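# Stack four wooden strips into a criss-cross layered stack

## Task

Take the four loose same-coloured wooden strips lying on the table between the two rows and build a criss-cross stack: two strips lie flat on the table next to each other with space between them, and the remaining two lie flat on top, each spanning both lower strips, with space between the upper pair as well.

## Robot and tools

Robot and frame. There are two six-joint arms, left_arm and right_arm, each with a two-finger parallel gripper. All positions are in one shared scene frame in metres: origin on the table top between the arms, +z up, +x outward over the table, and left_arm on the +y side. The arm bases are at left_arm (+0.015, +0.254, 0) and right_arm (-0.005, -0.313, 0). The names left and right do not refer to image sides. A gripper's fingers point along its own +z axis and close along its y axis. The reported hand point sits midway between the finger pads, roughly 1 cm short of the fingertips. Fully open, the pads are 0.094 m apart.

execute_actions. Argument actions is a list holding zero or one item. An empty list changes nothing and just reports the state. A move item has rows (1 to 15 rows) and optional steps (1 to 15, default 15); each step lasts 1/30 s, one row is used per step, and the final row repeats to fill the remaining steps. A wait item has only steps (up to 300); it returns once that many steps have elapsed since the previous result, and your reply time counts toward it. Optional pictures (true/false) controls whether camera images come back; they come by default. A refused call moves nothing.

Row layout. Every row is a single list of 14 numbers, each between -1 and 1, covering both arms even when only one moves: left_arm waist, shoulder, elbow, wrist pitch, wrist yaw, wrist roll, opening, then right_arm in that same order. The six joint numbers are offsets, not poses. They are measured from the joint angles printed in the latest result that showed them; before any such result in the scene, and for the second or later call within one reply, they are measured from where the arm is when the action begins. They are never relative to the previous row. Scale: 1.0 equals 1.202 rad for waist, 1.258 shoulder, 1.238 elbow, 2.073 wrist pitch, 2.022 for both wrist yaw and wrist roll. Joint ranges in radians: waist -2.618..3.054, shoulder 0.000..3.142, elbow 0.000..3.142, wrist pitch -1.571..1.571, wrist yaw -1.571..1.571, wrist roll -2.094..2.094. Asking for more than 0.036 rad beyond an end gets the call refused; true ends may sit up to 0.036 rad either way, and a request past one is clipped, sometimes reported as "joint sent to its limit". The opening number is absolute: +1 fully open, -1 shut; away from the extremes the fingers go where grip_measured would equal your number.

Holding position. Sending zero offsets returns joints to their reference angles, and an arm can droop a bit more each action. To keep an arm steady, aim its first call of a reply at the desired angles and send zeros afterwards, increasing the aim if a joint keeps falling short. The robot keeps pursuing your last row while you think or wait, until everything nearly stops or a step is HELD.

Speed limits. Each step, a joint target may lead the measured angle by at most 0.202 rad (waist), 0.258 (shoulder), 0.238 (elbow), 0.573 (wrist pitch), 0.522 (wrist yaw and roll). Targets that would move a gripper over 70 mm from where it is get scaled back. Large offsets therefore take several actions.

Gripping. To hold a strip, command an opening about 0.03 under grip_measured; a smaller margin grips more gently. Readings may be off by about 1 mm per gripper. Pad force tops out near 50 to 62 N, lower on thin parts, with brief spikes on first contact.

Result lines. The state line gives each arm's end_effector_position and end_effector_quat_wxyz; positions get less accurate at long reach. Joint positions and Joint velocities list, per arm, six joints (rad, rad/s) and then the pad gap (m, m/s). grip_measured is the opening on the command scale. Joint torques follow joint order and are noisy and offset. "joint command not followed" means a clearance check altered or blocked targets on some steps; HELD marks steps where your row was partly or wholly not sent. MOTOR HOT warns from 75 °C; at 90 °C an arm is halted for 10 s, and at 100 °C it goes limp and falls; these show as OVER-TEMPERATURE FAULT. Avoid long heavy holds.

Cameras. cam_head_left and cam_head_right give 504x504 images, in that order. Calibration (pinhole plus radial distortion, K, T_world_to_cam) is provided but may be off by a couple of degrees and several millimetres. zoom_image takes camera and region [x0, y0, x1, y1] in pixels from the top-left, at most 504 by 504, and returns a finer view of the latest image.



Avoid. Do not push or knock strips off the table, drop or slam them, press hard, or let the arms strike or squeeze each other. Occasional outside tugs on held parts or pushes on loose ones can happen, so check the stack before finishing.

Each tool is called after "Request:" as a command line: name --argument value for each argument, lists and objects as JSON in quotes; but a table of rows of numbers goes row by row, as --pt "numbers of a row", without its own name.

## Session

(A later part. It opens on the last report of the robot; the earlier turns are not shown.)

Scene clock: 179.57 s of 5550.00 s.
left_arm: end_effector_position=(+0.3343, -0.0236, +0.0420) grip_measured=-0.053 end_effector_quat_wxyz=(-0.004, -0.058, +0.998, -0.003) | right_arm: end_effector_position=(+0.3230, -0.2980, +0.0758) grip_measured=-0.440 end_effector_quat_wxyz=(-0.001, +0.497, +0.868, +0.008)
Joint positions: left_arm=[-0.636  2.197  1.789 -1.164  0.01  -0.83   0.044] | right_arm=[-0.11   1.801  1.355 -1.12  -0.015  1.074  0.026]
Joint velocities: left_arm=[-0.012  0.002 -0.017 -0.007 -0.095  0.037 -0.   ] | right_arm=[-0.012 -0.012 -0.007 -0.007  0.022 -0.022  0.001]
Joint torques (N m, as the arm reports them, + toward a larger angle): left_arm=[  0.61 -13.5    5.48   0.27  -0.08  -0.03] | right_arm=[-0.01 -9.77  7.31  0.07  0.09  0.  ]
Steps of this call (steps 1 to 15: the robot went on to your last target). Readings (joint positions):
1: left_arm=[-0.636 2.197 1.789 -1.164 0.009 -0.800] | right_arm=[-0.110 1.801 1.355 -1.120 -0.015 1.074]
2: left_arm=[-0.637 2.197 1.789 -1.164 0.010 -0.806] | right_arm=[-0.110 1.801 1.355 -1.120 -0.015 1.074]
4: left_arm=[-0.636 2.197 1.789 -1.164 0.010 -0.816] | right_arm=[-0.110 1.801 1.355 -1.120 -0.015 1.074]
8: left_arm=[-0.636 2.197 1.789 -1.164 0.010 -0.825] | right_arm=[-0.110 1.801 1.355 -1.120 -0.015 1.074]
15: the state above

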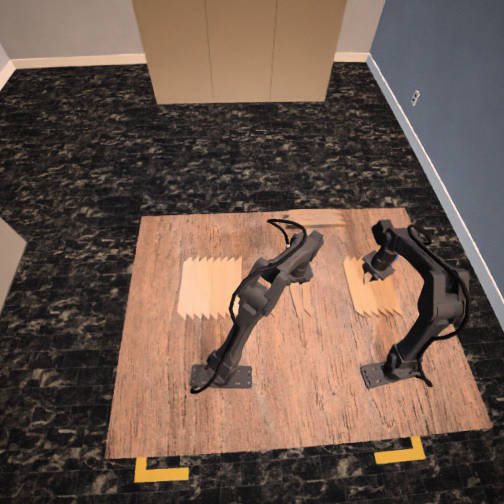

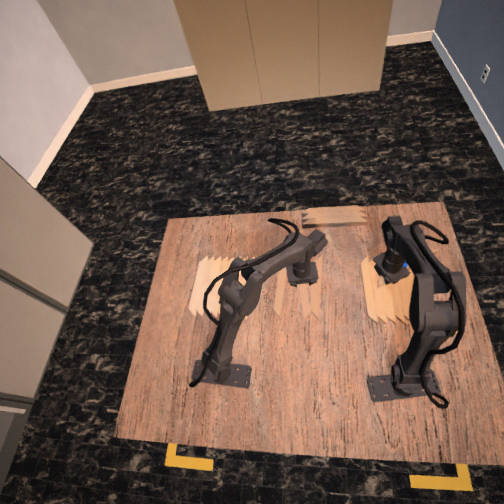

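Centered. Descend and close.

Request:
execute_actions --actions '[{"rows":[[0,0.004,-0.008,0.005,0,0,-0.05,0,0,0,0,0.004,0,-0.47],[0,0.008,-0.015,0.01,0,0,-0.05,0,0,0,0,0.004,0,-0.47],[0,0.012,-0.022,0.016,0,0,-0.05,0,0,0,0,0.004,0,-0.47],[0,0.016,-0.029,0.022,0,0,-0.05,0,0,0,0,0.004,0,-0.47],[0,0.02,-0.036,0.028,0,0,-0.05,0,0,0,0,0.004,0,-0.47],[0,0.024,-0.043,0.033,0,0,-0.05,0,0,0,0,0.004,0,-0.47],[0,0.028,-0.05,0.038,0,0,-0.05,0,0,0,0,0.004,0,-0.47]],"steps":15}]' --pictures false

Request:
execute_actions --actions '[{"rows":[[0,0,0,0,0,0,-0.12,0,0,0,0,0.004,0,-0.47],[0,0,0,0,0,0,-0.2,0,0,0,0,0.004,0,-0.47],[0,0,0,0,0,0,-0.27,0,0,0,0,0.004,0,-0.47],[0,0,0,0,0,0,-0.32,0,0,0,0,0.004,0,-0.47],[0,0,0,0,0,0,-0.36,0,0,0,0,0.004,0,-0.47],[0,0,0,0,0,0,-0.39,0,0,0,0,0.004,0,-0.47],[0,0,0,0,0,0,-0.42,0,0,0,0,0.004,0,-0.47],[0,0,0,0,0,0,-0.44,0,0,0,0,0.004,0,-0.47],[0,0,0,0,0,0,-0.46,0,0,0,0,0.004,0,-0.47]],"steps":15}]' --pictures false

Scene clock: 194.37 s of 5550.00 s.
left_arm: end_effector_position=(+0.3358, -0.0251, +0.0217) grip_measured=-0.053 end_effector_quat_wxyz=(-0.003, -0.059, +0.998, -0.004) | right_arm: end_effector_position=(+0.3230, -0.2980, +0.0758) grip_measured=-0.440 end_effector_quat_wxyz=(-0.001, +0.497, +0.868, +0.008)
Joint positions: left_arm=[-0.636  2.221  1.747 -1.095  0.011 -0.832  0.044] | right_arm=[-0.11   1.801  1.355 -1.12  -0.015  1.074  0.026]
Joint velocities: left_arm=[-0.007 -0.017 -0.007  0.007  0.037  0.081 -0.   ] | right_arm=[ 0.012  0.007  0.012 -0.037  0.007  0.051 -0.   ]
Joint torques (N m, as the arm reports them, + toward a larger angle): left_arm=[ -0.01 -12.72   3.97   0.37  -0.04   0.04] | right_arm=[ 0.04 -9.86  7.26  0.08  0.09  0.  ]
Steps of this call (steps 1 to 15: the robot went on to your last target; steps 16 to 90: nothing new was sent; then 11.30 s passed at rest; steps 91 to 105: all 15 steps of this action). Readings (joint positions):
91: left_arm=[-0.636 2.197 1.789 -1.163 0.010 -0.832] | right_arm=[-0.110 1.801 1.355 -1.120 -0.015 1.074]
92: left_arm=[-0.636 2.197 1.789 -1.162 0.010 -0.832] | right_arm=[-0.110 1.801 1.355 -1.120 -0.015 1.074]
94: left_arm=[-0.636 2.197 1.784 -1.150 0.010 -0.832] | right_arm=[-0.110 1.801 1.355 -1.120 -0.015 1.074]
98: left_arm=[-0.636 2.210 1.757 -1.117 0.010 -0.832] | right_arm=[-0.110 1.801 1.355 -1.120 -0.015 1.074]
105: the state above

Scene clock: 194.87 s of 5550.00 s.
left_arm: end_effector_position=(+0.3358, -0.0254, +0.0217) grip_measured=-0.435 end_effector_quat_wxyz=(-0.004, -0.059, +0.998, -0.005) | right_arm: end_effector_position=(+0.3230, -0.2980, +0.0758) grip_measured=-0.440 end_effector_quat_wxyz=(-0.001, +0.497, +0.868, +0.008)
Joint positions: left_arm=[-0.636  2.221  1.747 -1.095  0.012 -0.832  0.027] | right_arm=[-0.11   1.801  1.355 -1.12  -0.015  1.074  0.026]
Joint velocities: left_arm=[-0.007 -0.022 -0.007  0.007 -0.007 -0.022  0.   ] | right_arm=[ 0.002 -0.007 -0.012  0.066  0.095 -0.007 -0.   ]
Joint torques (N m, as the arm reports them, + toward a larger angle): left_arm=[ -0.04 -13.74   5.44   0.26  -0.03   0.03] | right_arm=[ 0.02 -9.77  7.34  0.06  0.07 -0.01]
Steps of this call (steps 1 to 15: all 15 steps of this action). Readings (joint positions):
1: left_arm=[-0.636 2.221 1.747 -1.095 0.011 -0.832] | right_arm=[-0.110 1.801 1.355 -1.120 -0.015 1.074]
2: left_arm=[-0.636 2.221 1.747 -1.095 0.012 -0.832] | right_arm=[-0.110 1.801 1.355 -1.120 -0.015 1.074]
4: left_arm=[-0.636 2.221 1.747 -1.095 0.012 -0.832] | right_arm=[-0.110 1.801 1.355 -1.120 -0.015 1.074]
8: left_arm=[-0.636 2.221 1.747 -1.095 0.012 -0.832] | right_arm=[-0.110 1.801 1.355 -1.120 -0.015 1.074]
15: the state above

Request:
execute_actions --actions '[{"rows":[[0,-0.01,0,-0.004,0,0,-0.47,0,0,0,0,0.004,0,-0.47],[0,-0.02,0,-0.01,0,0,-0.47,0,0,0,0,0.004,0,-0.47],[0,-0.035,0,-0.02,0,0,-0.47,0,0,0,0,0.004,0,-0.47],[0,-0.05,0,-0.03,0,0,-0.47,0,0,0,0,0.004,0,-0.47],[0,-0.068,-0.005,-0.038,0,0,-0.47,0,0,0,0,0.004,0,-0.47],[-0.005,-0.086,-0.025,-0.038,0,0,-0.47,0,0,0,0,0.004,0,-0.47],[-0.01,-0.104,-0.047,-0.036,0,0,-0.47,0,0,0,0,0.004,0,-0.47],[-0.016,-0.122,-0.07,-0.033,0,0.05,-0.47,0,0,0,0,0.004,0,-0.47],[-0.022,-0.14,-0.092,-0.03,0,0.12,-0.47,0,0,0,0,0.004,0,-0.47],[-0.028,-0.158,-0.114,-0.027,0,0.2,-0.47,0,0,0,0,0.004,0,-0.47],[-0.034,-0.175,-0.136,-0.024,0,0.28,-0.47,0,0,0,0,0.004,0,-0.47],[-0.04,-0.19,-0.158,-0.02,0,0.36,-0.47,0,0,0,0,0.004,0,-0.47],[-0.045,-0.203,-0.178,-0.016,0,0.44,-0.47,0,0,0,0,0.004,0,-0.47],[-0.048,-0.203,-0.192,-0.013,0,0.6,-0.47,0,0,0,0,0.004,0,-0.47],[-0.048,-0.203,-0.192,-0.013,0,0.872,-0.47,0,0,0,0,0.004,0,-0.47]],"steps":15}]' --pictures false

Request:
execute_actions --actions '[{"steps":30}]'

Request:
zoom_image --camera "cam_head_right" --region '[240, 230, 360, 350]'

Scene clock: 220.10 s of 5550.00 s.
left_arm: end_effector_position=(+0.2872, -0.0039, +0.0675) grip_measured=-0.435 end_effector_quat_wxyz=(+0.004, +0.258, +0.966, -0.009) | right_arm: end_effector_position=(+0.3230, -0.2980, +0.0758) grip_measured=-0.440 end_effector_quat_wxyz=(-0.001, +0.497, +0.868, +0.008)
Joint positions: left_arm=[-0.677  1.973  1.55  -1.133  0.012 -0.234  0.027] | right_arm=[-0.11   1.801  1.355 -1.12  -0.015  1.074  0.026]
Joint velocities: left_arm=[-0.217 -0.183 -0.422 -0.095 -0.037  2.85  -0.001] | right_arm=[ 0.017  0.002 -0.007 -0.007 -0.095 -0.022 -0.001]
Joint torques (N m, as the arm reports them, + toward a larger angle): left_arm=[ -0.18 -11.15   4.33   0.53  -0.02   0.03] | right_arm=[-0.01 -9.76  7.32  0.07  0.07  0.01]
Steps of this call (steps 1 to 15: the robot went on to your last target; steps 16 to 90: nothing new was sent; then 21.73 s passed at rest; steps 91 to 105: all 15 steps of this action). Readings (joint positions):
91: left_arm=[-0.636 2.221 1.747 -1.095 0.012 -0.832] | right_arm=[-0.110 1.801 1.355 -1.120 -0.015 1.074]
92: left_arm=[-0.636 2.221 1.747 -1.095 0.012 -0.832] | right_arm=[-0.110 1.801 1.355 -1.120 -0.015 1.074]
94: left_arm=[-0.636 2.214 1.747 -1.106 0.012 -0.832] | right_arm=[-0.110 1.801 1.355 -1.120 -0.015 1.074]
98: left_arm=[-0.637 2.138 1.709 -1.128 0.012 -0.817] | right_arm=[-0.110 1.801 1.355 -1.120 -0.015 1.074]
105: the state above

Scene clock: 221.10 s of 5550.00 s.
left_arm: end_effector_position=(+0.2783, -0.0019, +0.0609) grip_measured=-0.435 end_effector_quat_wxyz=(-0.003, +0.747, +0.664, -0.006) | right_arm: end_effector_position=(+0.3230, -0.2980, +0.0758) grip_measured=-0.440 end_effector_quat_wxyz=(-0.001, +0.497, +0.868, +0.008)
Joint positions: left_arm=[-0.69   1.97   1.52  -1.128  0.012  0.921  0.027] | right_arm=[-0.11   1.801  1.355 -1.12  -0.015  1.074  0.026]
Joint velocities: left_arm=[-0.002  0.017  0.007  0.022 -0.007  0.037  0.   ] | right_arm=[-0.002  0.007  0.007 -0.007  0.022 -0.007 -0.001]
Joint torques (N m, as the arm reports them, + toward a larger angle): left_arm=[ -0.33 -11.87   4.64   0.31  -0.01   0.09] | right_arm=[ 0.02 -9.73  7.37  0.07  0.07  0.01]
Steps of this call (steps 1 to 30: the robot went on to your last target). Readings (joint positions):
1: left_arm=[-0.684 1.970 1.539 -1.134 0.012 -0.133] | right_arm=[-0.110 1.801 1.355 -1.120 -0.015 1.074]
2: left_arm=[-0.688 1.970 1.532 -1.134 0.012 -0.033] | right_arm=[-0.110 1.801 1.355 -1.120 -0.015 1.074]
4: left_arm=[-0.690 1.970 1.521 -1.133 0.012 0.168] | right_arm=[-0.110 1.801 1.355 -1.120 -0.015 1.074]
8: left_arm=[-0.690 1.970 1.520 -1.131 0.012 0.559] | right_arm=[-0.110 1.801 1.355 -1.120 -0.015 1.074]
30: the state above

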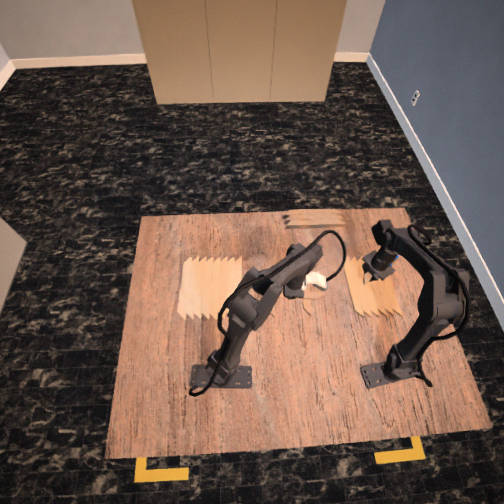

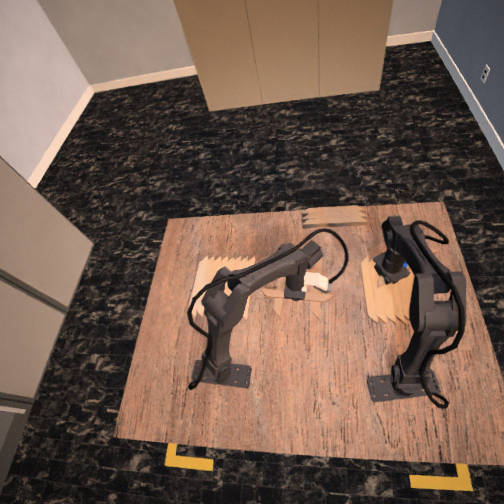

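Region (240, 230, 360, 350) of cam_head_right's 504x504 image, scaled by 4.200, with more detail than that image has.

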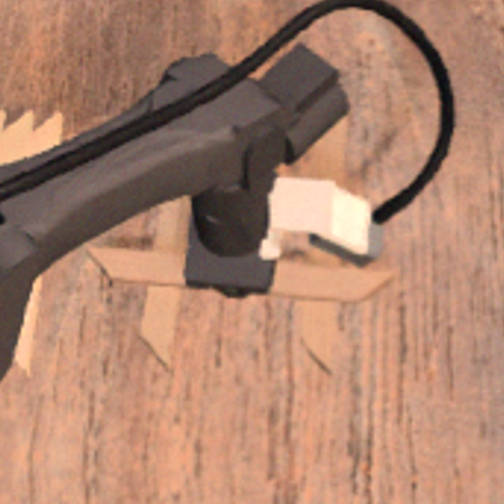

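Request:
execute_actions --actions '[{"rows":[[0,0.003,-0.008,0.006,0,0,-0.47,0,0,0,0,0.004,0,-0.47],[0,0.006,-0.016,0.012,0,0,-0.47,0,0,0,0,0.004,0,-0.47],[0,0.009,-0.024,0.018,0,0,-0.47,0,0,0,0,0.004,0,-0.47],[0,0.012,-0.032,0.024,0,0,-0.47,0,0,0,0,0.004,0,-0.47],[0,0.015,-0.04,0.03,0,0,-0.47,0,0,0,0,0.004,0,-0.47],[0,0.018,-0.048,0.036,0,0,-0.47,0,0,0,0,0.004,0,-0.47],[0,0.021,-0.055,0.042,0,0,-0.47,0,0,0,0,0.004,0,-0.47],[0,0.024,-0.062,0.048,0,0,-0.47,0,0,0,0,0.004,0,-0.47],[0,0.027,-0.068,0.053,0,0,-0.47,0,0,0,0,0.004,0,-0.47],[0,0.03,-0.074,0.057,0,0,-0.47,0,0,0,0,0.004,0,-0.47]],"steps":15}]' --pictures false

Request:
execute_actions --actions '[{"steps":6}]' --pictures false

Scene clock: 231.80 s of 5550.00 s.
left_arm: end_effector_position=(+0.2769, -0.0002, +0.0331) grip_measured=-0.435 end_effector_quat_wxyz=(-0.008, +0.748, +0.663, -0.006) | right_arm: end_effector_position=(+0.3230, -0.2980, +0.0758) grip_measured=-0.440 end_effector_quat_wxyz=(-0.001, +0.497, +0.868, +0.008)
Joint positions: left_arm=[-0.69   1.999  1.447 -1.036  0.011  0.923  0.027] | right_arm=[-0.11   1.801  1.355 -1.12  -0.015  1.074  0.026]
Joint velocities: left_arm=[ 0.002 -0.002  0.002  0.037 -0.081  0.066 -0.   ] | right_arm=[ 0.007 -0.007 -0.002  0.007 -0.022 -0.022 -0.001]
Joint torques (N m, as the arm reports them, + toward a larger angle): left_arm=[ -0.02 -10.75   3.88   0.47   0.     0.02] | right_arm=[ 0.03 -9.86  7.35  0.09  0.09  0.  ]
Steps of this call (steps 1 to 15: the robot went on to your last target; steps 16 to 90: nothing new was sent; then 7.20 s passed at rest; steps 91 to 105: all 15 steps of this action). Readings (joint positions):
91: left_arm=[-0.690 1.970 1.520 -1.128 0.012 0.923] | right_arm=[-0.110 1.801 1.355 -1.120 -0.015 1.074]
92: left_arm=[-0.690 1.970 1.520 -1.126 0.012 0.923] | right_arm=[-0.110 1.801 1.355 -1.120 -0.015 1.074]
94: left_arm=[-0.690 1.970 1.513 -1.112 0.012 0.923] | right_arm=[-0.110 1.801 1.355 -1.120 -0.015 1.074]
98: left_arm=[-0.690 1.979 1.477 -1.074 0.012 0.923] | right_arm=[-0.110 1.801 1.355 -1.120 -0.015 1.074]
105: the state above

Scene clock: 232.00 s of 5550.00 s.
left_arm: end_effector_position=(+0.2775, -0.0008, +0.0330) grip_measured=-0.435 end_effector_quat_wxyz=(-0.007, +0.748, +0.663, -0.006) | right_arm: end_effector_position=(+0.3230, -0.2980, +0.0758) grip_measured=-0.440 end_effector_quat_wxyz=(-0.001, +0.497, +0.868, +0.008)
Joint positions: left_arm=[-0.69   1.999  1.447 -1.033  0.011  0.923  0.027] | right_arm=[-0.11   1.801  1.355 -1.12  -0.015  1.074  0.026]
Joint velocities: left_arm=[-0.017 -0.012  0.007 -0.037 -0.037  0.007  0.001] | right_arm=[-0.002  0.002 -0.007 -0.037 -0.022 -0.022 -0.001]
Joint torques (N m, as the arm reports them, + toward a larger angle): left_arm=[ -0.04 -10.76   3.88   0.48  -0.01   0.01] | right_arm=[ 0.02 -9.87  7.33  0.08  0.1   0.01]
Steps of this call (steps 1 to 6: the robot went on to your last target). Readings (joint positions):
1: left_arm=[-0.690 1.999 1.447 -1.034 0.011 0.923] | right_arm=[-0.110 1.801 1.355 -1.120 -0.015 1.074]
2: left_arm=[-0.690 1.999 1.447 -1.034 0.011 0.923] | right_arm=[-0.110 1.801 1.355 -1.120 -0.015 1.074]
4: left_arm=[-0.690 1.999 1.447 -1.033 0.011 0.923] | right_arm=[-0.110 1.801 1.355 -1.120 -0.015 1.074]
6: the state above

Request:
execute_actions --actions '[{"rows":[[0,0,0,0,0,0,-0.47,0,0,0,0,0.004,-0.03,-0.47],[0,0,0,0,0,0,-0.42,0,0,0,0,0.004,-0.07,-0.47],[0,0,0,0,0,0,-0.3,0,0,0,0,0.004,-0.11,-0.47],[0,0,0,0,0,0,-0.1,0,0,0,0,0.004,-0.15,-0.47],[0,0,0,0,0,0,0.1,0,0,0,0,0.004,-0.19,-0.47],[0,0,0,0,0,0,0.1,0,0,0,0,0.004,-0.23,-0.47],[0,-0.01,0.02,-0.015,0,0,0.1,0,0,0,0,0.004,-0.27,-0.47],[0,-0.02,0.04,-0.03,0,0,0.1,0,0,0,0,0.004,-0.31,-0.47],[0,-0.03,0.06,-0.05,0,0,0.1,0,0,0,0,0.004,-0.35,-0.47],[0,-0.045,0.08,-0.07,0,0,0.1,0,0,0,0,0.004,-0.39,-0.47],[0,-0.06,0.1,-0.09,0,0,0.1,0,0,0,0,0.004,-0.43,-0.47],[0,-0.06,0.1,-0.09,0,0,0.1,0,0,0,0,0.004,-0.47,-0.47],[0,-0.06,0.1,-0.09,0,0,0.1,0,0,0,0,0.004,-0.5,-0.47]],"steps":15}]' --pictures false

Request:
execute_actions --actions '[{"rows":[[0.03,-0.01,0,0,0,0,0.1,0,0,0,0,0.004,-0.02,-0.47],[0.08,-0.02,0,0,0,0,0.1,0,0,0,0,0.004,-0.04,-0.47],[0.14,-0.03,0,0,0,0,0.1,0,0,0,0,0.004,-0.06,-0.47],[0.2,-0.04,0,0,0,0,0.1,0,0,0,0,0.004,-0.08,-0.47],[0.27,-0.05,0,0,0,0,0.1,0,0,0,0,0.004,-0.1,-0.47],[0.34,-0.06,0,0,0,0,0.1,0,0,0,0,0.004,-0.1,-0.47],[0.41,-0.06,0,0,0,0,0.1,0,0,0,0,0.004,-0.1,-0.47],[0.48,-0.06,0,0,0,0,0.1,0,0,0,0,0.004,-0.1,-0.47],[0.55,-0.06,0,0,0,0,0.1,0,0,0,0,0.004,-0.1,-0.47],[0.62,-0.06,0,0,0,0,0.1,0,0,0,0,0.004,-0.1,-0.47],[0.69,-0.06,0,0,0,0,0.1,0,0,0,0,0.004,-0.1,-0.47],[0.75,-0.06,0,0,0,0,0.1,0,0,0,0,0.004,-0.1,-0.47],[0.8,-0.06,0,0,0,0,0.1,0,0,0,0,0.004,-0.1,-0.47],[0.84,-0.06,0,0,0,0,0.1,0,0,0,0,0.004,-0.1,-0.47],[0.86,-0.06,0,0,0,0,0.1,0,0,0,0,0.004,-0.1,-0.47]],"steps":15}]' --pictures false

Request:
execute_actions --actions '[{"steps":20}]'

Scene clock: 262.93 s of 5550.00 s.
left_arm: end_effector_position=(+0.2789, -0.0021, +0.0795) grip_measured=+0.097 end_effector_quat_wxyz=(+0.009, +0.748, +0.663, -0.005) | right_arm: end_effector_position=(+0.3230, -0.2980, +0.0758) grip_measured=-0.441 end_effector_quat_wxyz=(+0.002, +0.112, +0.994, +0.008)
Joint positions: left_arm=[-0.69   1.936  1.547 -1.165  0.011  0.923  0.052] | right_arm=[-0.11   1.801  1.355 -1.12  -0.015  0.26   0.026]
Joint velocities: left_arm=[-0.007 -0.325  0.208 -0.271 -0.066 -0.007 -0.001] | right_arm=[-0.012 -0.012  0.002 -0.022 -0.007 -1.238  0.   ]
Joint torques (N m, as the arm reports them, + toward a larger angle): left_arm=[ -0.02 -10.64   6.35   0.08  -0.02   0.03] | right_arm=[ 0.06 -9.81  7.36  0.07  0.08  0.  ]
Steps of this call (steps 1 to 15: the robot went on to your last target; steps 16 to 90: nothing new was sent; then 27.43 s passed at rest; steps 91 to 105: all 15 steps of this action). Readings (joint positions):
91: left_arm=[-0.690 1.999 1.447 -1.033 0.011 0.923] | right_arm=[-0.110 1.801 1.355 -1.120 -0.015 1.065]
92: left_arm=[-0.690 1.999 1.447 -1.034 0.011 0.923] | right_arm=[-0.110 1.801 1.355 -1.120 -0.015 1.042]
94: left_arm=[-0.690 1.999 1.447 -1.034 0.011 0.923] | right_arm=[-0.110 1.801 1.355 -1.120 -0.015 0.965]
98: left_arm=[-0.690 1.999 1.450 -1.045 0.011 0.923] | right_arm=[-0.110 1.801 1.355 -1.120 -0.015 0.729]
105: the state above

Scene clock: 263.43 s of 5550.00 s.
left_arm: end_effector_position=(+0.3906, +0.2659, +0.0980) grip_measured=+0.097 end_effector_quat_wxyz=(+0.044, +0.429, +0.902, +0.016) | right_arm: end_effector_position=(+0.3230, -0.2982, +0.0758) grip_measured=-0.441 end_effector_quat_wxyz=(+0.002, +0.021, +1.000, +0.007)
Joint positions: left_arm=[ 0.113  1.886  1.549 -1.141  0.013  0.923  0.052] | right_arm=[-0.11   1.801  1.355 -1.12  -0.013  0.076  0.026]
Joint velocities: left_arm=[ 1.966  0.002 -0.002  0.066 -0.051 -0.007  0.   ] | right_arm=[-0.022 -0.002 -0.022  0.007  0.007 -0.081 -0.001]
Joint torques (N m, as the arm reports them, + toward a larger angle): left_arm=[ -0.01 -13.14   5.58   0.19   0.01   0.04] | right_arm=[-0.07 -9.81  7.34  0.06  0.1  -0.04]
Steps of this call (steps 1 to 15: all 15 steps of this action). Readings (joint positions):
1: left_arm=[-0.688 1.926 1.549 -1.165 0.012 0.923] | right_arm=[-0.110 1.801 1.355 -1.120 -0.014 0.247]
2: left_arm=[-0.678 1.918 1.549 -1.164 0.014 0.923] | right_arm=[-0.110 1.801 1.355 -1.120 -0.014 0.236]
4: left_arm=[-0.615 1.912 1.549 -1.164 0.024 0.923] | right_arm=[-0.110 1.801 1.355 -1.120 -0.014 0.198]
8: left_arm=[-0.373 1.897 1.549 -1.154 0.022 0.923] | right_arm=[-0.110 1.801 1.355 -1.120 -0.014 0.120]
15: the state above

Scene clock: 264.10 s of 5550.00 s.
left_arm: end_effector_position=(+0.3739, +0.3546, +0.0977) grip_measured=+0.097 end_effector_quat_wxyz=(+0.033, +0.321, +0.946, +0.023) | right_arm: end_effector_position=(+0.3230, -0.2983, +0.0758) grip_measured=-0.441 end_effector_quat_wxyz=(+0.003, +0.015, +1.000, +0.007)
Joint positions: left_arm=[ 0.348  1.886  1.549 -1.154 -0.002  0.923  0.052] | right_arm=[-0.11   1.801  1.355 -1.12  -0.013  0.065  0.026]
Joint velocities: left_arm=[-0.002 -0.012 -0.002  0.066 -0.037 -0.022  0.001] | right_arm=[-0.022  0.007  0.012  0.051  0.007 -0.066  0.001]
Joint torques (N m, as the arm reports them, + toward a larger angle): left_arm=[ -0.35 -13.24   5.57   0.33   0.12   0.03] | right_arm=[ 0.06 -9.75  7.33  0.07  0.08 -0.07]
Steps of this call (steps 1 to 20: the robot went on to your last target). Readings (joint positions):
1: left_arm=[0.183 1.886 1.549 -1.141 0.012 0.923] | right_arm=[-0.110 1.801 1.355 -1.120 -0.013 0.074]
2: left_arm=[0.251 1.886 1.549 -1.140 0.010 0.923] | right_arm=[-0.110 1.801 1.355 -1.120 -0.013 0.072]
4: left_arm=[0.353 1.886 1.549 -1.140 -0.003 0.923] | right_arm=[-0.110 1.801 1.355 -1.120 -0.013 0.070]
8: left_arm=[0.379 1.886 1.549 -1.147 -0.013 0.923] | right_arm=[-0.110 1.801 1.355 -1.120 -0.013 0.067]
20: the state above

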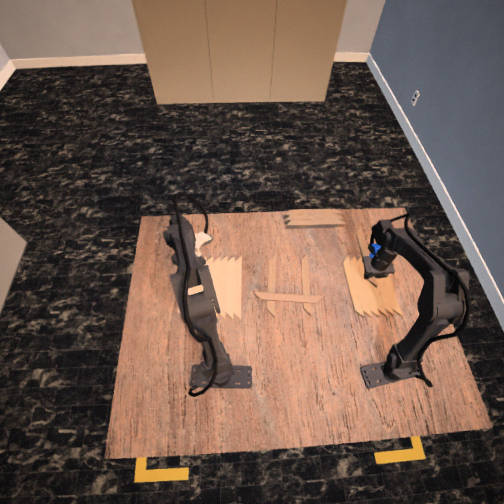

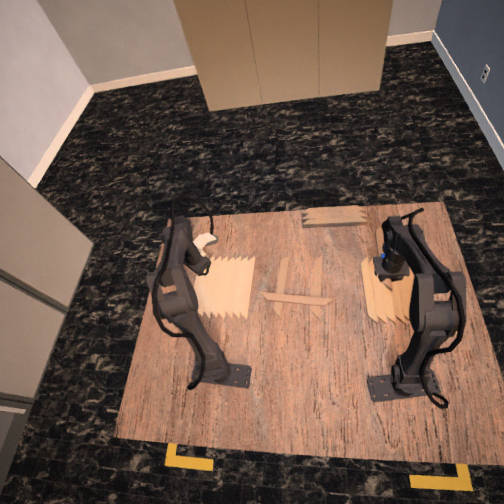

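Request:
execute_actions --actions '[{"rows":[[0,0,0,0,0,0,0.1,0.015,0.01,0.035,-0.005,0.01,-0.04,-0.47],[0,0,0,0,0,0,0.1,0.04,0.03,0.075,-0.011,0.01,-0.08,-0.47],[0,0,0,0,0,0,0.1,0.065,0.055,0.115,-0.017,0.01,-0.12,-0.47],[0,0,0,0,0,0,0.1,0.09,0.08,0.155,-0.023,0.01,-0.16,-0.47],[0,0,0,0,0,0,0.1,0.115,0.105,0.195,-0.029,0.01,-0.2,-0.47],[0,0,0,0,0,0,0.1,0.14,0.13,0.235,-0.035,0.01,-0.24,-0.47],[0,0,0,0,0,0,0.1,0.17,0.155,0.275,-0.041,0.01,-0.28,-0.47],[0,0,0,0,0,0,0.1,0.2,0.18,0.315,-0.047,0.01,-0.32,-0.47],[0,0,0,0,0,0,0.1,0.23,0.21,0.355,-0.053,0.01,-0.36,-0.47],[0,0,0,0,0,0,0.1,0.26,0.24,0.395,-0.059,0.01,-0.4,-0.47],[0,0,0,0,0,0,0.1,0.29,0.27,0.435,-0.065,0.01,-0.44,-0.47],[0,0,0,0,0,0,0.1,0.315,0.3,0.47,-0.071,0.01,-0.48,-0.47],[0,0,0,0,0,0,0.1,0.34,0.33,0.5,-0.077,0.01,-0.519,-0.47],[0,0,0,0,0,0,0.1,0.355,0.355,0.529,-0.085,0.01,-0.519,-0.47],[0,0,0,0,0,0,0.1,0.366,0.376,0.529,-0.085,0.01,-0.519,-0.47]],"steps":15}]' --pictures false

Request:
execute_actions --actions '[{"steps":25}]'

Request:
zoom_image --camera "cam_head_left" --region '[240, 230, 350, 340]'

Scene clock: 278.70 s of 5550.00 s.
left_arm: end_effector_position=(+0.3738, +0.3546, +0.0977) grip_measured=+0.097 end_effector_quat_wxyz=(+0.033, +0.321, +0.946, +0.023) | right_arm: end_effector_position=(+0.4091, -0.1171, +0.0882) grip_measured=-0.443 end_effector_quat_wxyz=(+0.060, -0.572, +0.818, -0.017)
Joint positions: left_arm=[ 0.348  1.886  1.549 -1.154 -0.002  0.923  0.052] | right_arm=[ 0.3    2.2    1.97  -1.217  0.013 -0.776  0.026]
Joint velocities: left_arm=[ 0.007  0.002 -0.007  0.037 -0.022 -0.081  0.001] | right_arm=[ 0.808  0.847  0.681 -0.051  0.007 -1.429 -0.001]
Joint torques (N m, as the arm reports them, + toward a larger angle): left_arm=[ -0.05 -10.96   5.72   0.43  -0.03   0.03] | right_arm=[ -1.64 -12.23   7.3   -0.28   0.03  -0.03]
Steps of this call (steps 1 to 15: the robot went on to your last target; steps 16 to 90: nothing new was sent; then 11.10 s passed at rest; steps 91 to 105: all 15 steps of this action). Readings (joint positions):
91: left_arm=[0.348 1.886 1.549 -1.154 -0.002 0.923] | right_arm=[-0.109 1.801 1.358 -1.122 -0.010 0.053]
92: left_arm=[0.348 1.886 1.549 -1.154 -0.002 0.923] | right_arm=[-0.104 1.806 1.372 -1.134 -0.005 0.028]
94: left_arm=[0.348 1.886 1.549 -1.154 -0.002 0.923] | right_arm=[-0.075 1.840 1.443 -1.164 0.006 -0.053]
98: left_arm=[0.348 1.886 1.549 -1.154 -0.002 0.923] | right_arm=[0.048 1.958 1.651 -1.180 0.014 -0.294]
105: the state above

Scene clock: 279.53 s of 5550.00 s.
left_arm: end_effector_position=(+0.3738, +0.3546, +0.0977) grip_measured=+0.097 end_effector_quat_wxyz=(+0.033, +0.321, +0.946, +0.023) | right_arm: end_effector_position=(+0.3889, -0.1109, +0.0564) grip_measured=-0.444 end_effector_quat_wxyz=(-0.005, -0.664, +0.748, -0.005)
Joint positions: left_arm=[ 0.348  1.886  1.549 -1.154 -0.002  0.923  0.052] | right_arm=[ 0.332  2.284  1.99  -1.284  0.012 -0.976  0.026]
Joint velocities: left_arm=[ 0.002  0.007  0.002 -0.11   0.007  0.066 -0.   ] | right_arm=[ 0.007 -0.007 -0.027 -0.066 -0.022 -0.037 -0.001]
Joint torques (N m, as the arm reports them, + toward a larger angle): left_arm=[ -0.04 -10.97   5.72   0.44  -0.03   0.03] | right_arm=[ -0.14 -15.24   9.31  -0.04  -0.02  -0.07]
Steps of this call (steps 1 to 25: the robot went on to your last target). Readings (joint positions):
1: left_arm=[0.348 1.886 1.549 -1.154 -0.002 0.923] | right_arm=[0.325 2.225 1.986 -1.218 0.010 -0.817]
2: left_arm=[0.348 1.886 1.549 -1.154 -0.002 0.923] | right_arm=[0.344 2.244 1.990 -1.221 0.007 -0.850]
4: left_arm=[0.348 1.886 1.549 -1.154 -0.002 0.923] | right_arm=[0.360 2.271 1.990 -1.243 0.004 -0.897]
8: left_arm=[0.348 1.886 1.549 -1.154 -0.002 0.923] | right_arm=[0.346 2.284 1.990 -1.272 0.006 -0.945]
25: the state above

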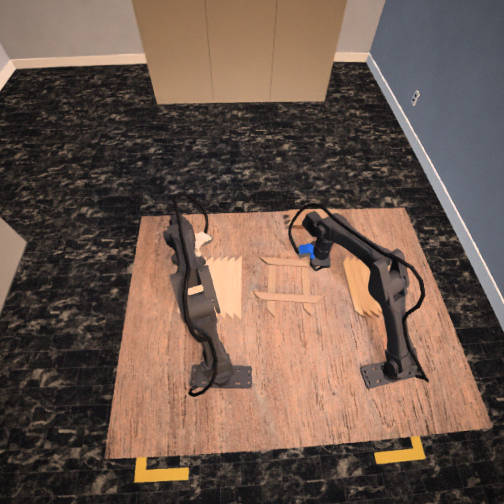

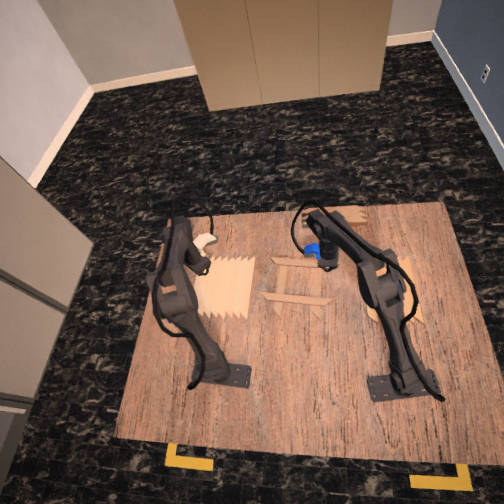

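Region (240, 230, 350, 340) of cam_head_left's 504x504 image, scaled by 4.582, with more detail than that image has.

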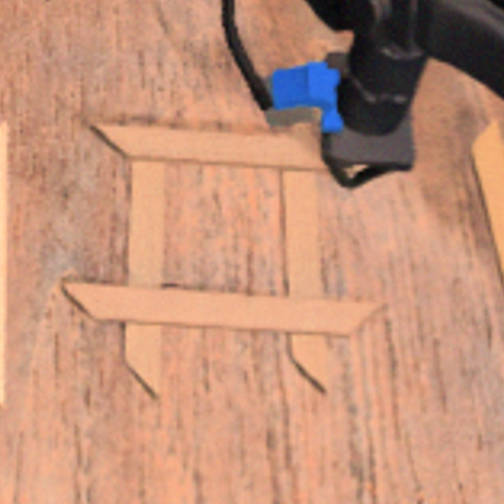

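Request:
execute_actions --actions '[{"rows":[[0,0,0,0,0,0,0.1,0,0.003,-0.009,0.008,0,0,-0.475],[0,0,0,0,0,0,0.1,0,0.005,-0.018,0.016,0,0,-0.475],[0,0,0,0,0,0,0.1,0,0.008,-0.027,0.024,0,0,-0.475],[0,0,0,0,0,0,0.1,0,0.01,-0.036,0.031,0,0,-0.475],[0,0,0,0,0,0,0.1,0,0.012,-0.045,0.038,0,0,-0.475],[0,0,0,0,0,0,0.1,0,0.015,-0.054,0.045,0,0,-0.475],[0,0,0,0,0,0,0.1,0,0.017,-0.063,0.051,0,0,-0.475],[0,0,0,0,0,0,0.1,0,0.02,-0.072,0.057,0,0,-0.475],[0,0,0,0,0,0,0.1,0,0.022,-0.081,0.062,0,0,-0.475],[0,0,0,0,0,0,0.1,0,0.024,-0.089,0.065,0,0,-0.475]],"steps":15}]' --pictures false

Request:
execute_actions --actions '[{"steps":10}]'

Request:
zoom_image --camera "cam_head_left" --region '[240, 230, 350, 340]'

Scene clock: 291.97 s of 5550.00 s.
left_arm: end_effector_position=(+0.3738, +0.3546, +0.0977) grip_measured=+0.097 end_effector_quat_wxyz=(+0.033, +0.321, +0.946, +0.023) | right_arm: end_effector_position=(+0.3865, -0.1128, +0.0219) grip_measured=-0.444 end_effector_quat_wxyz=(-0.012, -0.664, +0.747, -0.005)
Joint positions: left_arm=[ 0.348  1.886  1.549 -1.154 -0.002  0.923  0.052] | right_arm=[ 0.332  2.305  1.888 -1.175  0.015 -0.977  0.026]
Joint velocities: left_arm=[-0.002 -0.017 -0.002  0.081  0.022 -0.007 -0.   ] | right_arm=[ 0.017  0.056 -0.037  0.081 -0.037 -0.037 -0.002]
Joint torques (N m, as the arm reports them, + toward a larger angle): left_arm=[ -0.05 -10.97   5.71   0.44  -0.03   0.03] | right_arm=[  0.02 -14.19   6.67   0.1   -0.02   0.  ]
Steps of this call (steps 1 to 15: the robot went on to your last target; steps 16 to 90: nothing new was sent; then 8.93 s passed at rest; steps 91 to 105: all 15 steps of this action). Readings (joint positions):
91: left_arm=[0.348 1.886 1.549 -1.154 -0.002 0.923] | right_arm=[0.332 2.284 1.990 -1.283 0.012 -0.977]
92: left_arm=[0.348 1.886 1.549 -1.154 -0.002 0.923] | right_arm=[0.332 2.284 1.988 -1.280 0.013 -0.977]
94: left_arm=[0.348 1.886 1.549 -1.154 -0.002 0.923] | right_arm=[0.332 2.284 1.977 -1.264 0.013 -0.977]
98: left_arm=[0.348 1.886 1.549 -1.154 -0.002 0.923] | right_arm=[0.332 2.284 1.932 -1.220 0.014 -0.977]
105: the state above

Scene clock: 292.30 s of 5550.00 s.
left_arm: end_effector_position=(+0.3738, +0.3546, +0.0977) grip_measured=+0.097 end_effector_quat_wxyz=(+0.033, +0.321, +0.946, +0.023) | right_arm: end_effector_position=(+0.3894, -0.1113, +0.0212) grip_measured=-0.444 end_effector_quat_wxyz=(-0.006, -0.664, +0.747, -0.006)
Joint positions: left_arm=[ 0.348  1.886  1.549 -1.154 -0.002  0.923  0.052] | right_arm=[ 0.332  2.306  1.888 -1.161  0.015 -0.977  0.026]
Joint velocities: left_arm=[ 0.007 -0.007 -0.012  0.007  0.022  0.007  0.   ] | right_arm=[ 0.007  0.027  0.002 -0.022 -0.037 -0.051  0.001]
Joint torques (N m, as the arm reports them, + toward a larger angle): left_arm=[ -0.04 -10.97   5.7    0.44  -0.02   0.03] | right_arm=[  0.   -13.87   6.65   0.15   0.     0.  ]
Steps of this call (steps 1 to 10: the robot went on to your last target). Readings (joint positions):
1: left_arm=[0.348 1.886 1.549 -1.154 -0.002 0.923] | right_arm=[0.332 2.306 1.888 -1.173 0.015 -0.977]
2: left_arm=[0.348 1.886 1.549 -1.154 -0.002 0.923] | right_arm=[0.332 2.307 1.888 -1.171 0.015 -0.977]
4: left_arm=[0.348 1.886 1.549 -1.154 -0.002 0.923] | right_arm=[0.332 2.306 1.888 -1.167 0.015 -0.977]
8: left_arm=[0.348 1.886 1.549 -1.154 -0.002 0.923] | right_arm=[0.332 2.306 1.888 -1.162 0.015 -0.977]
10: the state above

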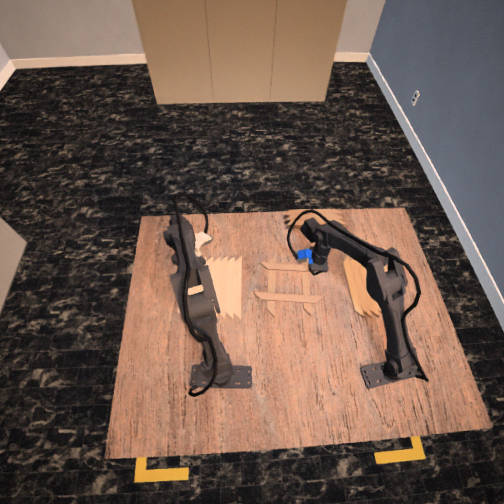

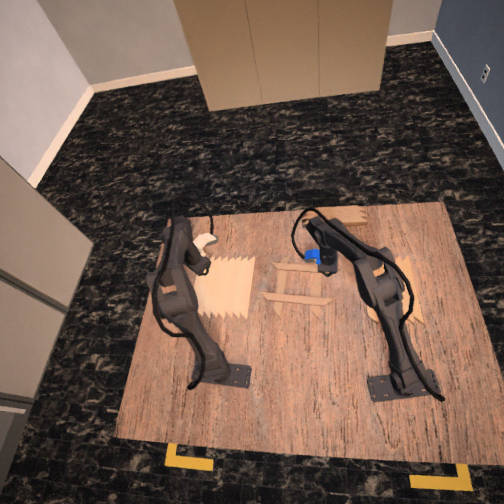

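Region (240, 230, 350, 340) of cam_head_left's 504x504 image, scaled by 4.582, with more detail than that image has.

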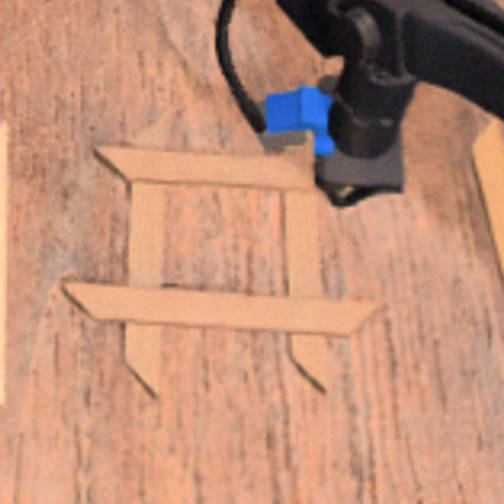

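Request:
execute_actions --actions '[{"rows":[[0,0,0,0,0,0,0.1,0,0,-0.008,0.004,0,0,-0.475],[0,0,0,0,0,0,0.1,0,0,-0.012,0.007,0,0,-0.475],[0,0,0,0,0,0,0.1,0,0,-0.016,0.01,0,0,-0.475],[0,0,0,0,0,0,0.1,0,0,-0.02,0.012,0,0,-0.475],[0,0,0,0,0,0,0.1,0,0,-0.024,0.014,0,0,-0.475],[0,0,0,0,0,0,0.1,0,0,-0.028,0.016,0,0,-0.475],[0,0,0,0,0,0,0.1,0,0,-0.031,0.017,0,0,-0.475]],"steps":14}]' --pictures false

Scene clock: 298.90 s of 5550.00 s.
left_arm: end_effector_position=(+0.3738, +0.3546, +0.0977) grip_measured=+0.097 end_effector_quat_wxyz=(+0.033, +0.321, +0.946, +0.023) | right_arm: end_effector_position=(+0.3894, -0.1118, +0.0167) grip_measured=-0.444 end_effector_quat_wxyz=(-0.005, -0.664, +0.747, -0.008)
Joint positions: left_arm=[ 0.348  1.886  1.549 -1.154 -0.002  0.923  0.052] | right_arm=[ 0.332  2.306  1.87  -1.14   0.017 -0.977  0.026]
Joint velocities: left_arm=[ 0.007 -0.022 -0.012  0.037 -0.022  0.007 -0.001] | right_arm=[ 0.002  0.017 -0.007 -0.022 -0.022 -0.007 -0.   ]
Joint torques (N m, as the arm reports them, + toward a larger angle): left_arm=[ -0.04 -10.96   5.7    0.44  -0.02   0.03] | right_arm=[  0.12 -14.59   5.64   0.16  -0.03   0.02]
Steps of this call (steps 1 to 30: the robot went on to your last target; steps 31 to 90: nothing new was sent; then 3.13 s passed at rest; steps 91 to 104: all 14 steps of this action). Readings (joint positions):
91: left_arm=[0.348 1.886 1.549 -1.154 -0.002 0.923] | right_arm=[0.332 2.306 1.888 -1.159 0.015 -0.977]
92: left_arm=[0.348 1.886 1.549 -1.154 -0.002 0.923] | right_arm=[0.332 2.306 1.888 -1.159 0.016 -0.977]
94: left_arm=[0.348 1.886 1.549 -1.154 -0.002 0.923] | right_arm=[0.332 2.306 1.886 -1.155 0.017 -0.977]
98: left_arm=[0.348 1.886 1.549 -1.154 -0.002 0.923] | right_arm=[0.332 2.306 1.870 -1.142 0.017 -0.977]
104: the state above

Contact. Release and retreat.

Request:
execute_actions --actions '[{"rows":[[0,0,0,0,0,0,0.1,0,0,0,0,0,0,-0.45],[0,0,0,0,0,0,0.1,0,0,0,0,0,0,-0.4],[0,0,0,0,0,0,0.1,0,0,0,0,0,0,-0.3],[0,0,0,0,0,0,0.1,0,0,0,0,0,0,-0.15],[0,0,0,0,0,0,0.1,0,0,0,0,0,0,0],[0,0,0,0,0,0,0.1,0,0,0,0,0,0,0],[0,0,0,0,0,0,0.1,0,-0.01,0.02,-0.015,0,0,0],[0,0,0,0,0,0,0.1,0,-0.02,0.04,-0.035,0,0,0],[0,0,0,0,0,0,0.1,0,-0.03,0.06,-0.055,0,0,0],[0,0,0,0,0,0,0.1,0,-0.045,0.08,-0.075,0,0,0],[0,0,0,0,0,0,0.1,0,-0.06,0.1,-0.095,0,0,0]],"steps":15}]' --pictures false

Request:
execute_actions --actions '[{"rows":[[0,0,0,0,0,0,0.1,-0.02,-0.01,0,0,0,0,0],[0,0,0,0,0,0,0.1,-0.05,-0.02,0,0,0,0,0],[0,0,0,0,0,0,0.1,-0.08,-0.03,0,0,0,0,0],[0,0,0,0,0,0,0.1,-0.11,-0.04,0,0,0,0,0],[0,0,0,0,0,0,0.1,-0.14,-0.05,0,0,0,0,0],[0,0,0,0,0,0,0.1,-0.17,-0.06,0,0,0,0,0],[0,0,0,0,0,0,0.1,-0.2,-0.07,0,0,0,0,0],[0,0,0,0,0,0,0.1,-0.23,-0.08,0,0,0,0,0],[0,0,0,0,0,0,0.1,-0.26,-0.08,0,0,0,0,0],[0,0,0,0,0,0,0.1,-0.29,-0.08,0,0,0,0,0],[0,0,0,0,0,0,0.1,-0.31,-0.08,0,0,0,0,0],[0,0,0,0,0,0,0.1,-0.33,-0.08,0,0,0,0,0]],"steps":15}]'

Request:
zoom_image --camera "cam_head_left" --region '[240, 230, 350, 340]'

Scene clock: 315.70 s of 5550.00 s.
left_arm: end_effector_position=(+0.3738, +0.3546, +0.0977) grip_measured=+0.097 end_effector_quat_wxyz=(+0.033, +0.321, +0.946, +0.023) | right_arm: end_effector_position=(+0.3883, -0.1126, +0.0650) grip_measured=-0.003 end_effector_quat_wxyz=(+0.004, -0.664, +0.748, -0.010)
Joint positions: left_arm=[ 0.348  1.886  1.549 -1.154 -0.002  0.923  0.052] | right_arm=[ 0.332  2.253  1.972 -1.277  0.018 -0.977  0.047]
Joint velocities: left_arm=[-0.012 -0.002 -0.012 -0.081 -0.007 -0.051  0.001] | right_arm=[-0.002 -0.364  0.193 -0.3   -0.022 -0.051  0.   ]
Joint torques (N m, as the arm reports them, + toward a larger angle): left_arm=[ -0.04 -10.98   5.7    0.44  -0.03   0.03] | right_arm=[  0.03 -14.27   8.19  -0.1    0.     0.  ]
Steps of this call (steps 1 to 15: the robot went on to your last target; steps 16 to 90: nothing new was sent; then 13.30 s passed at rest; steps 91 to 105: all 15 steps of this action). Readings (joint positions):
91: left_arm=[0.348 1.886 1.549 -1.154 -0.002 0.923] | right_arm=[0.332 2.306 1.870 -1.140 0.017 -0.977]
92: left_arm=[0.348 1.886 1.549 -1.154 -0.002 0.923] | right_arm=[0.332 2.306 1.870 -1.140 0.018 -0.977]
94: left_arm=[0.348 1.886 1.549 -1.154 -0.002 0.923] | right_arm=[0.332 2.306 1.870 -1.140 0.018 -0.977]
98: left_arm=[0.348 1.886 1.549 -1.154 -0.002 0.923] | right_arm=[0.332 2.307 1.878 -1.152 0.018 -0.977]
105: the state above

Scene clock: 316.20 s of 5550.00 s.
left_arm: end_effector_position=(+0.3738, +0.3546, +0.0977) grip_measured=+0.097 end_effector_quat_wxyz=(+0.033, +0.321, +0.946, +0.023) | right_arm: end_effector_position=(+0.4415, -0.2988, +0.1016) grip_measured=-0.003 end_effector_quat_wxyz=(+0.040, -0.486, +0.872, -0.039)
Joint positions: left_arm=[ 0.348  1.886  1.549 -1.154 -0.002  0.923  0.052] | right_arm=[-0.102  2.168  1.974 -1.27   0.033 -0.977  0.047]
Joint velocities: left_arm=[-0.002 -0.007 -0.007 -0.051 -0.066  0.022  0.001] | right_arm=[-0.281 -0.022 -0.007 -0.007  0.168 -0.037 -0.001]
Joint torques (N m, as the arm reports them, + toward a larger angle): left_arm=[ -0.05 -10.97   5.71   0.43  -0.03   0.03] | right_arm=[  4.68 -14.94   7.55   0.2   -0.25   0.01]
Steps of this call (steps 1 to 15: all 15 steps of this action). Readings (joint positions):
1: left_arm=[0.348 1.886 1.549 -1.154 -0.002 0.923] | right_arm=[0.331 2.241 1.974 -1.278 0.018 -0.977]
2: left_arm=[0.348 1.886 1.549 -1.154 -0.002 0.923] | right_arm=[0.326 2.232 1.974 -1.277 0.017 -0.977]
4: left_arm=[0.348 1.886 1.549 -1.154 -0.002 0.923] | right_arm=[0.296 2.223 1.974 -1.277 0.013 -0.977]
8: left_arm=[0.348 1.886 1.549 -1.154 -0.002 0.923] | right_arm=[0.150 2.207 1.974 -1.275 0.010 -0.977]
15: the state above

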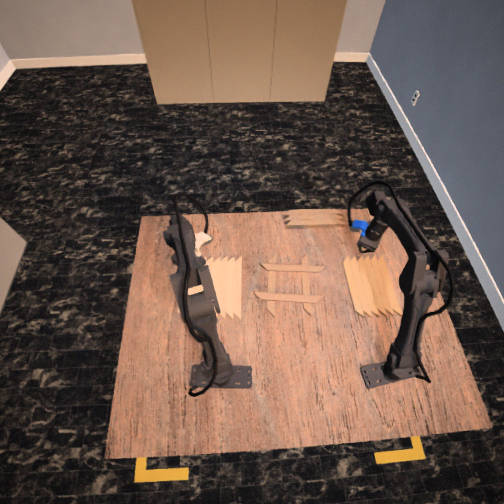

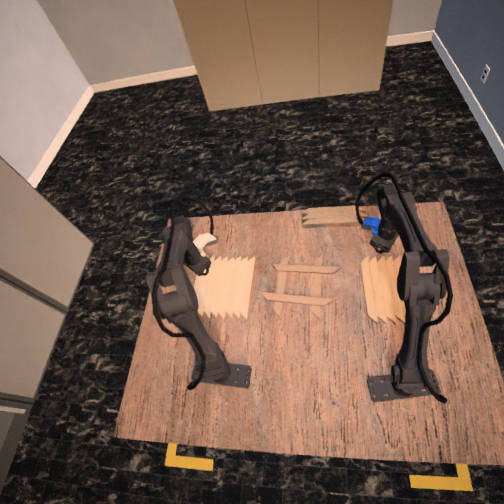

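Region (240, 230, 350, 340) of cam_head_left's 504x504 image, scaled by 4.582, with more detail than that image has.

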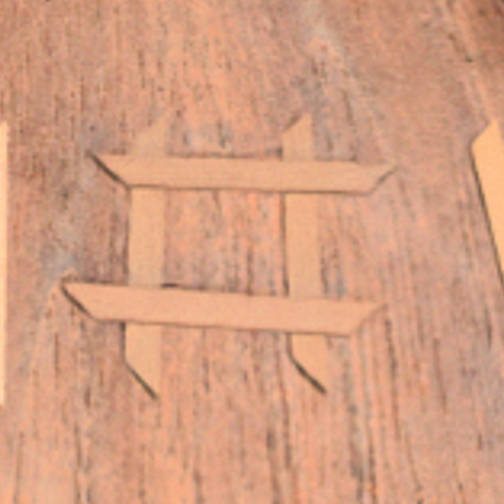

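Request:
finished_scene --scene 2

The scene is finished: the task was done.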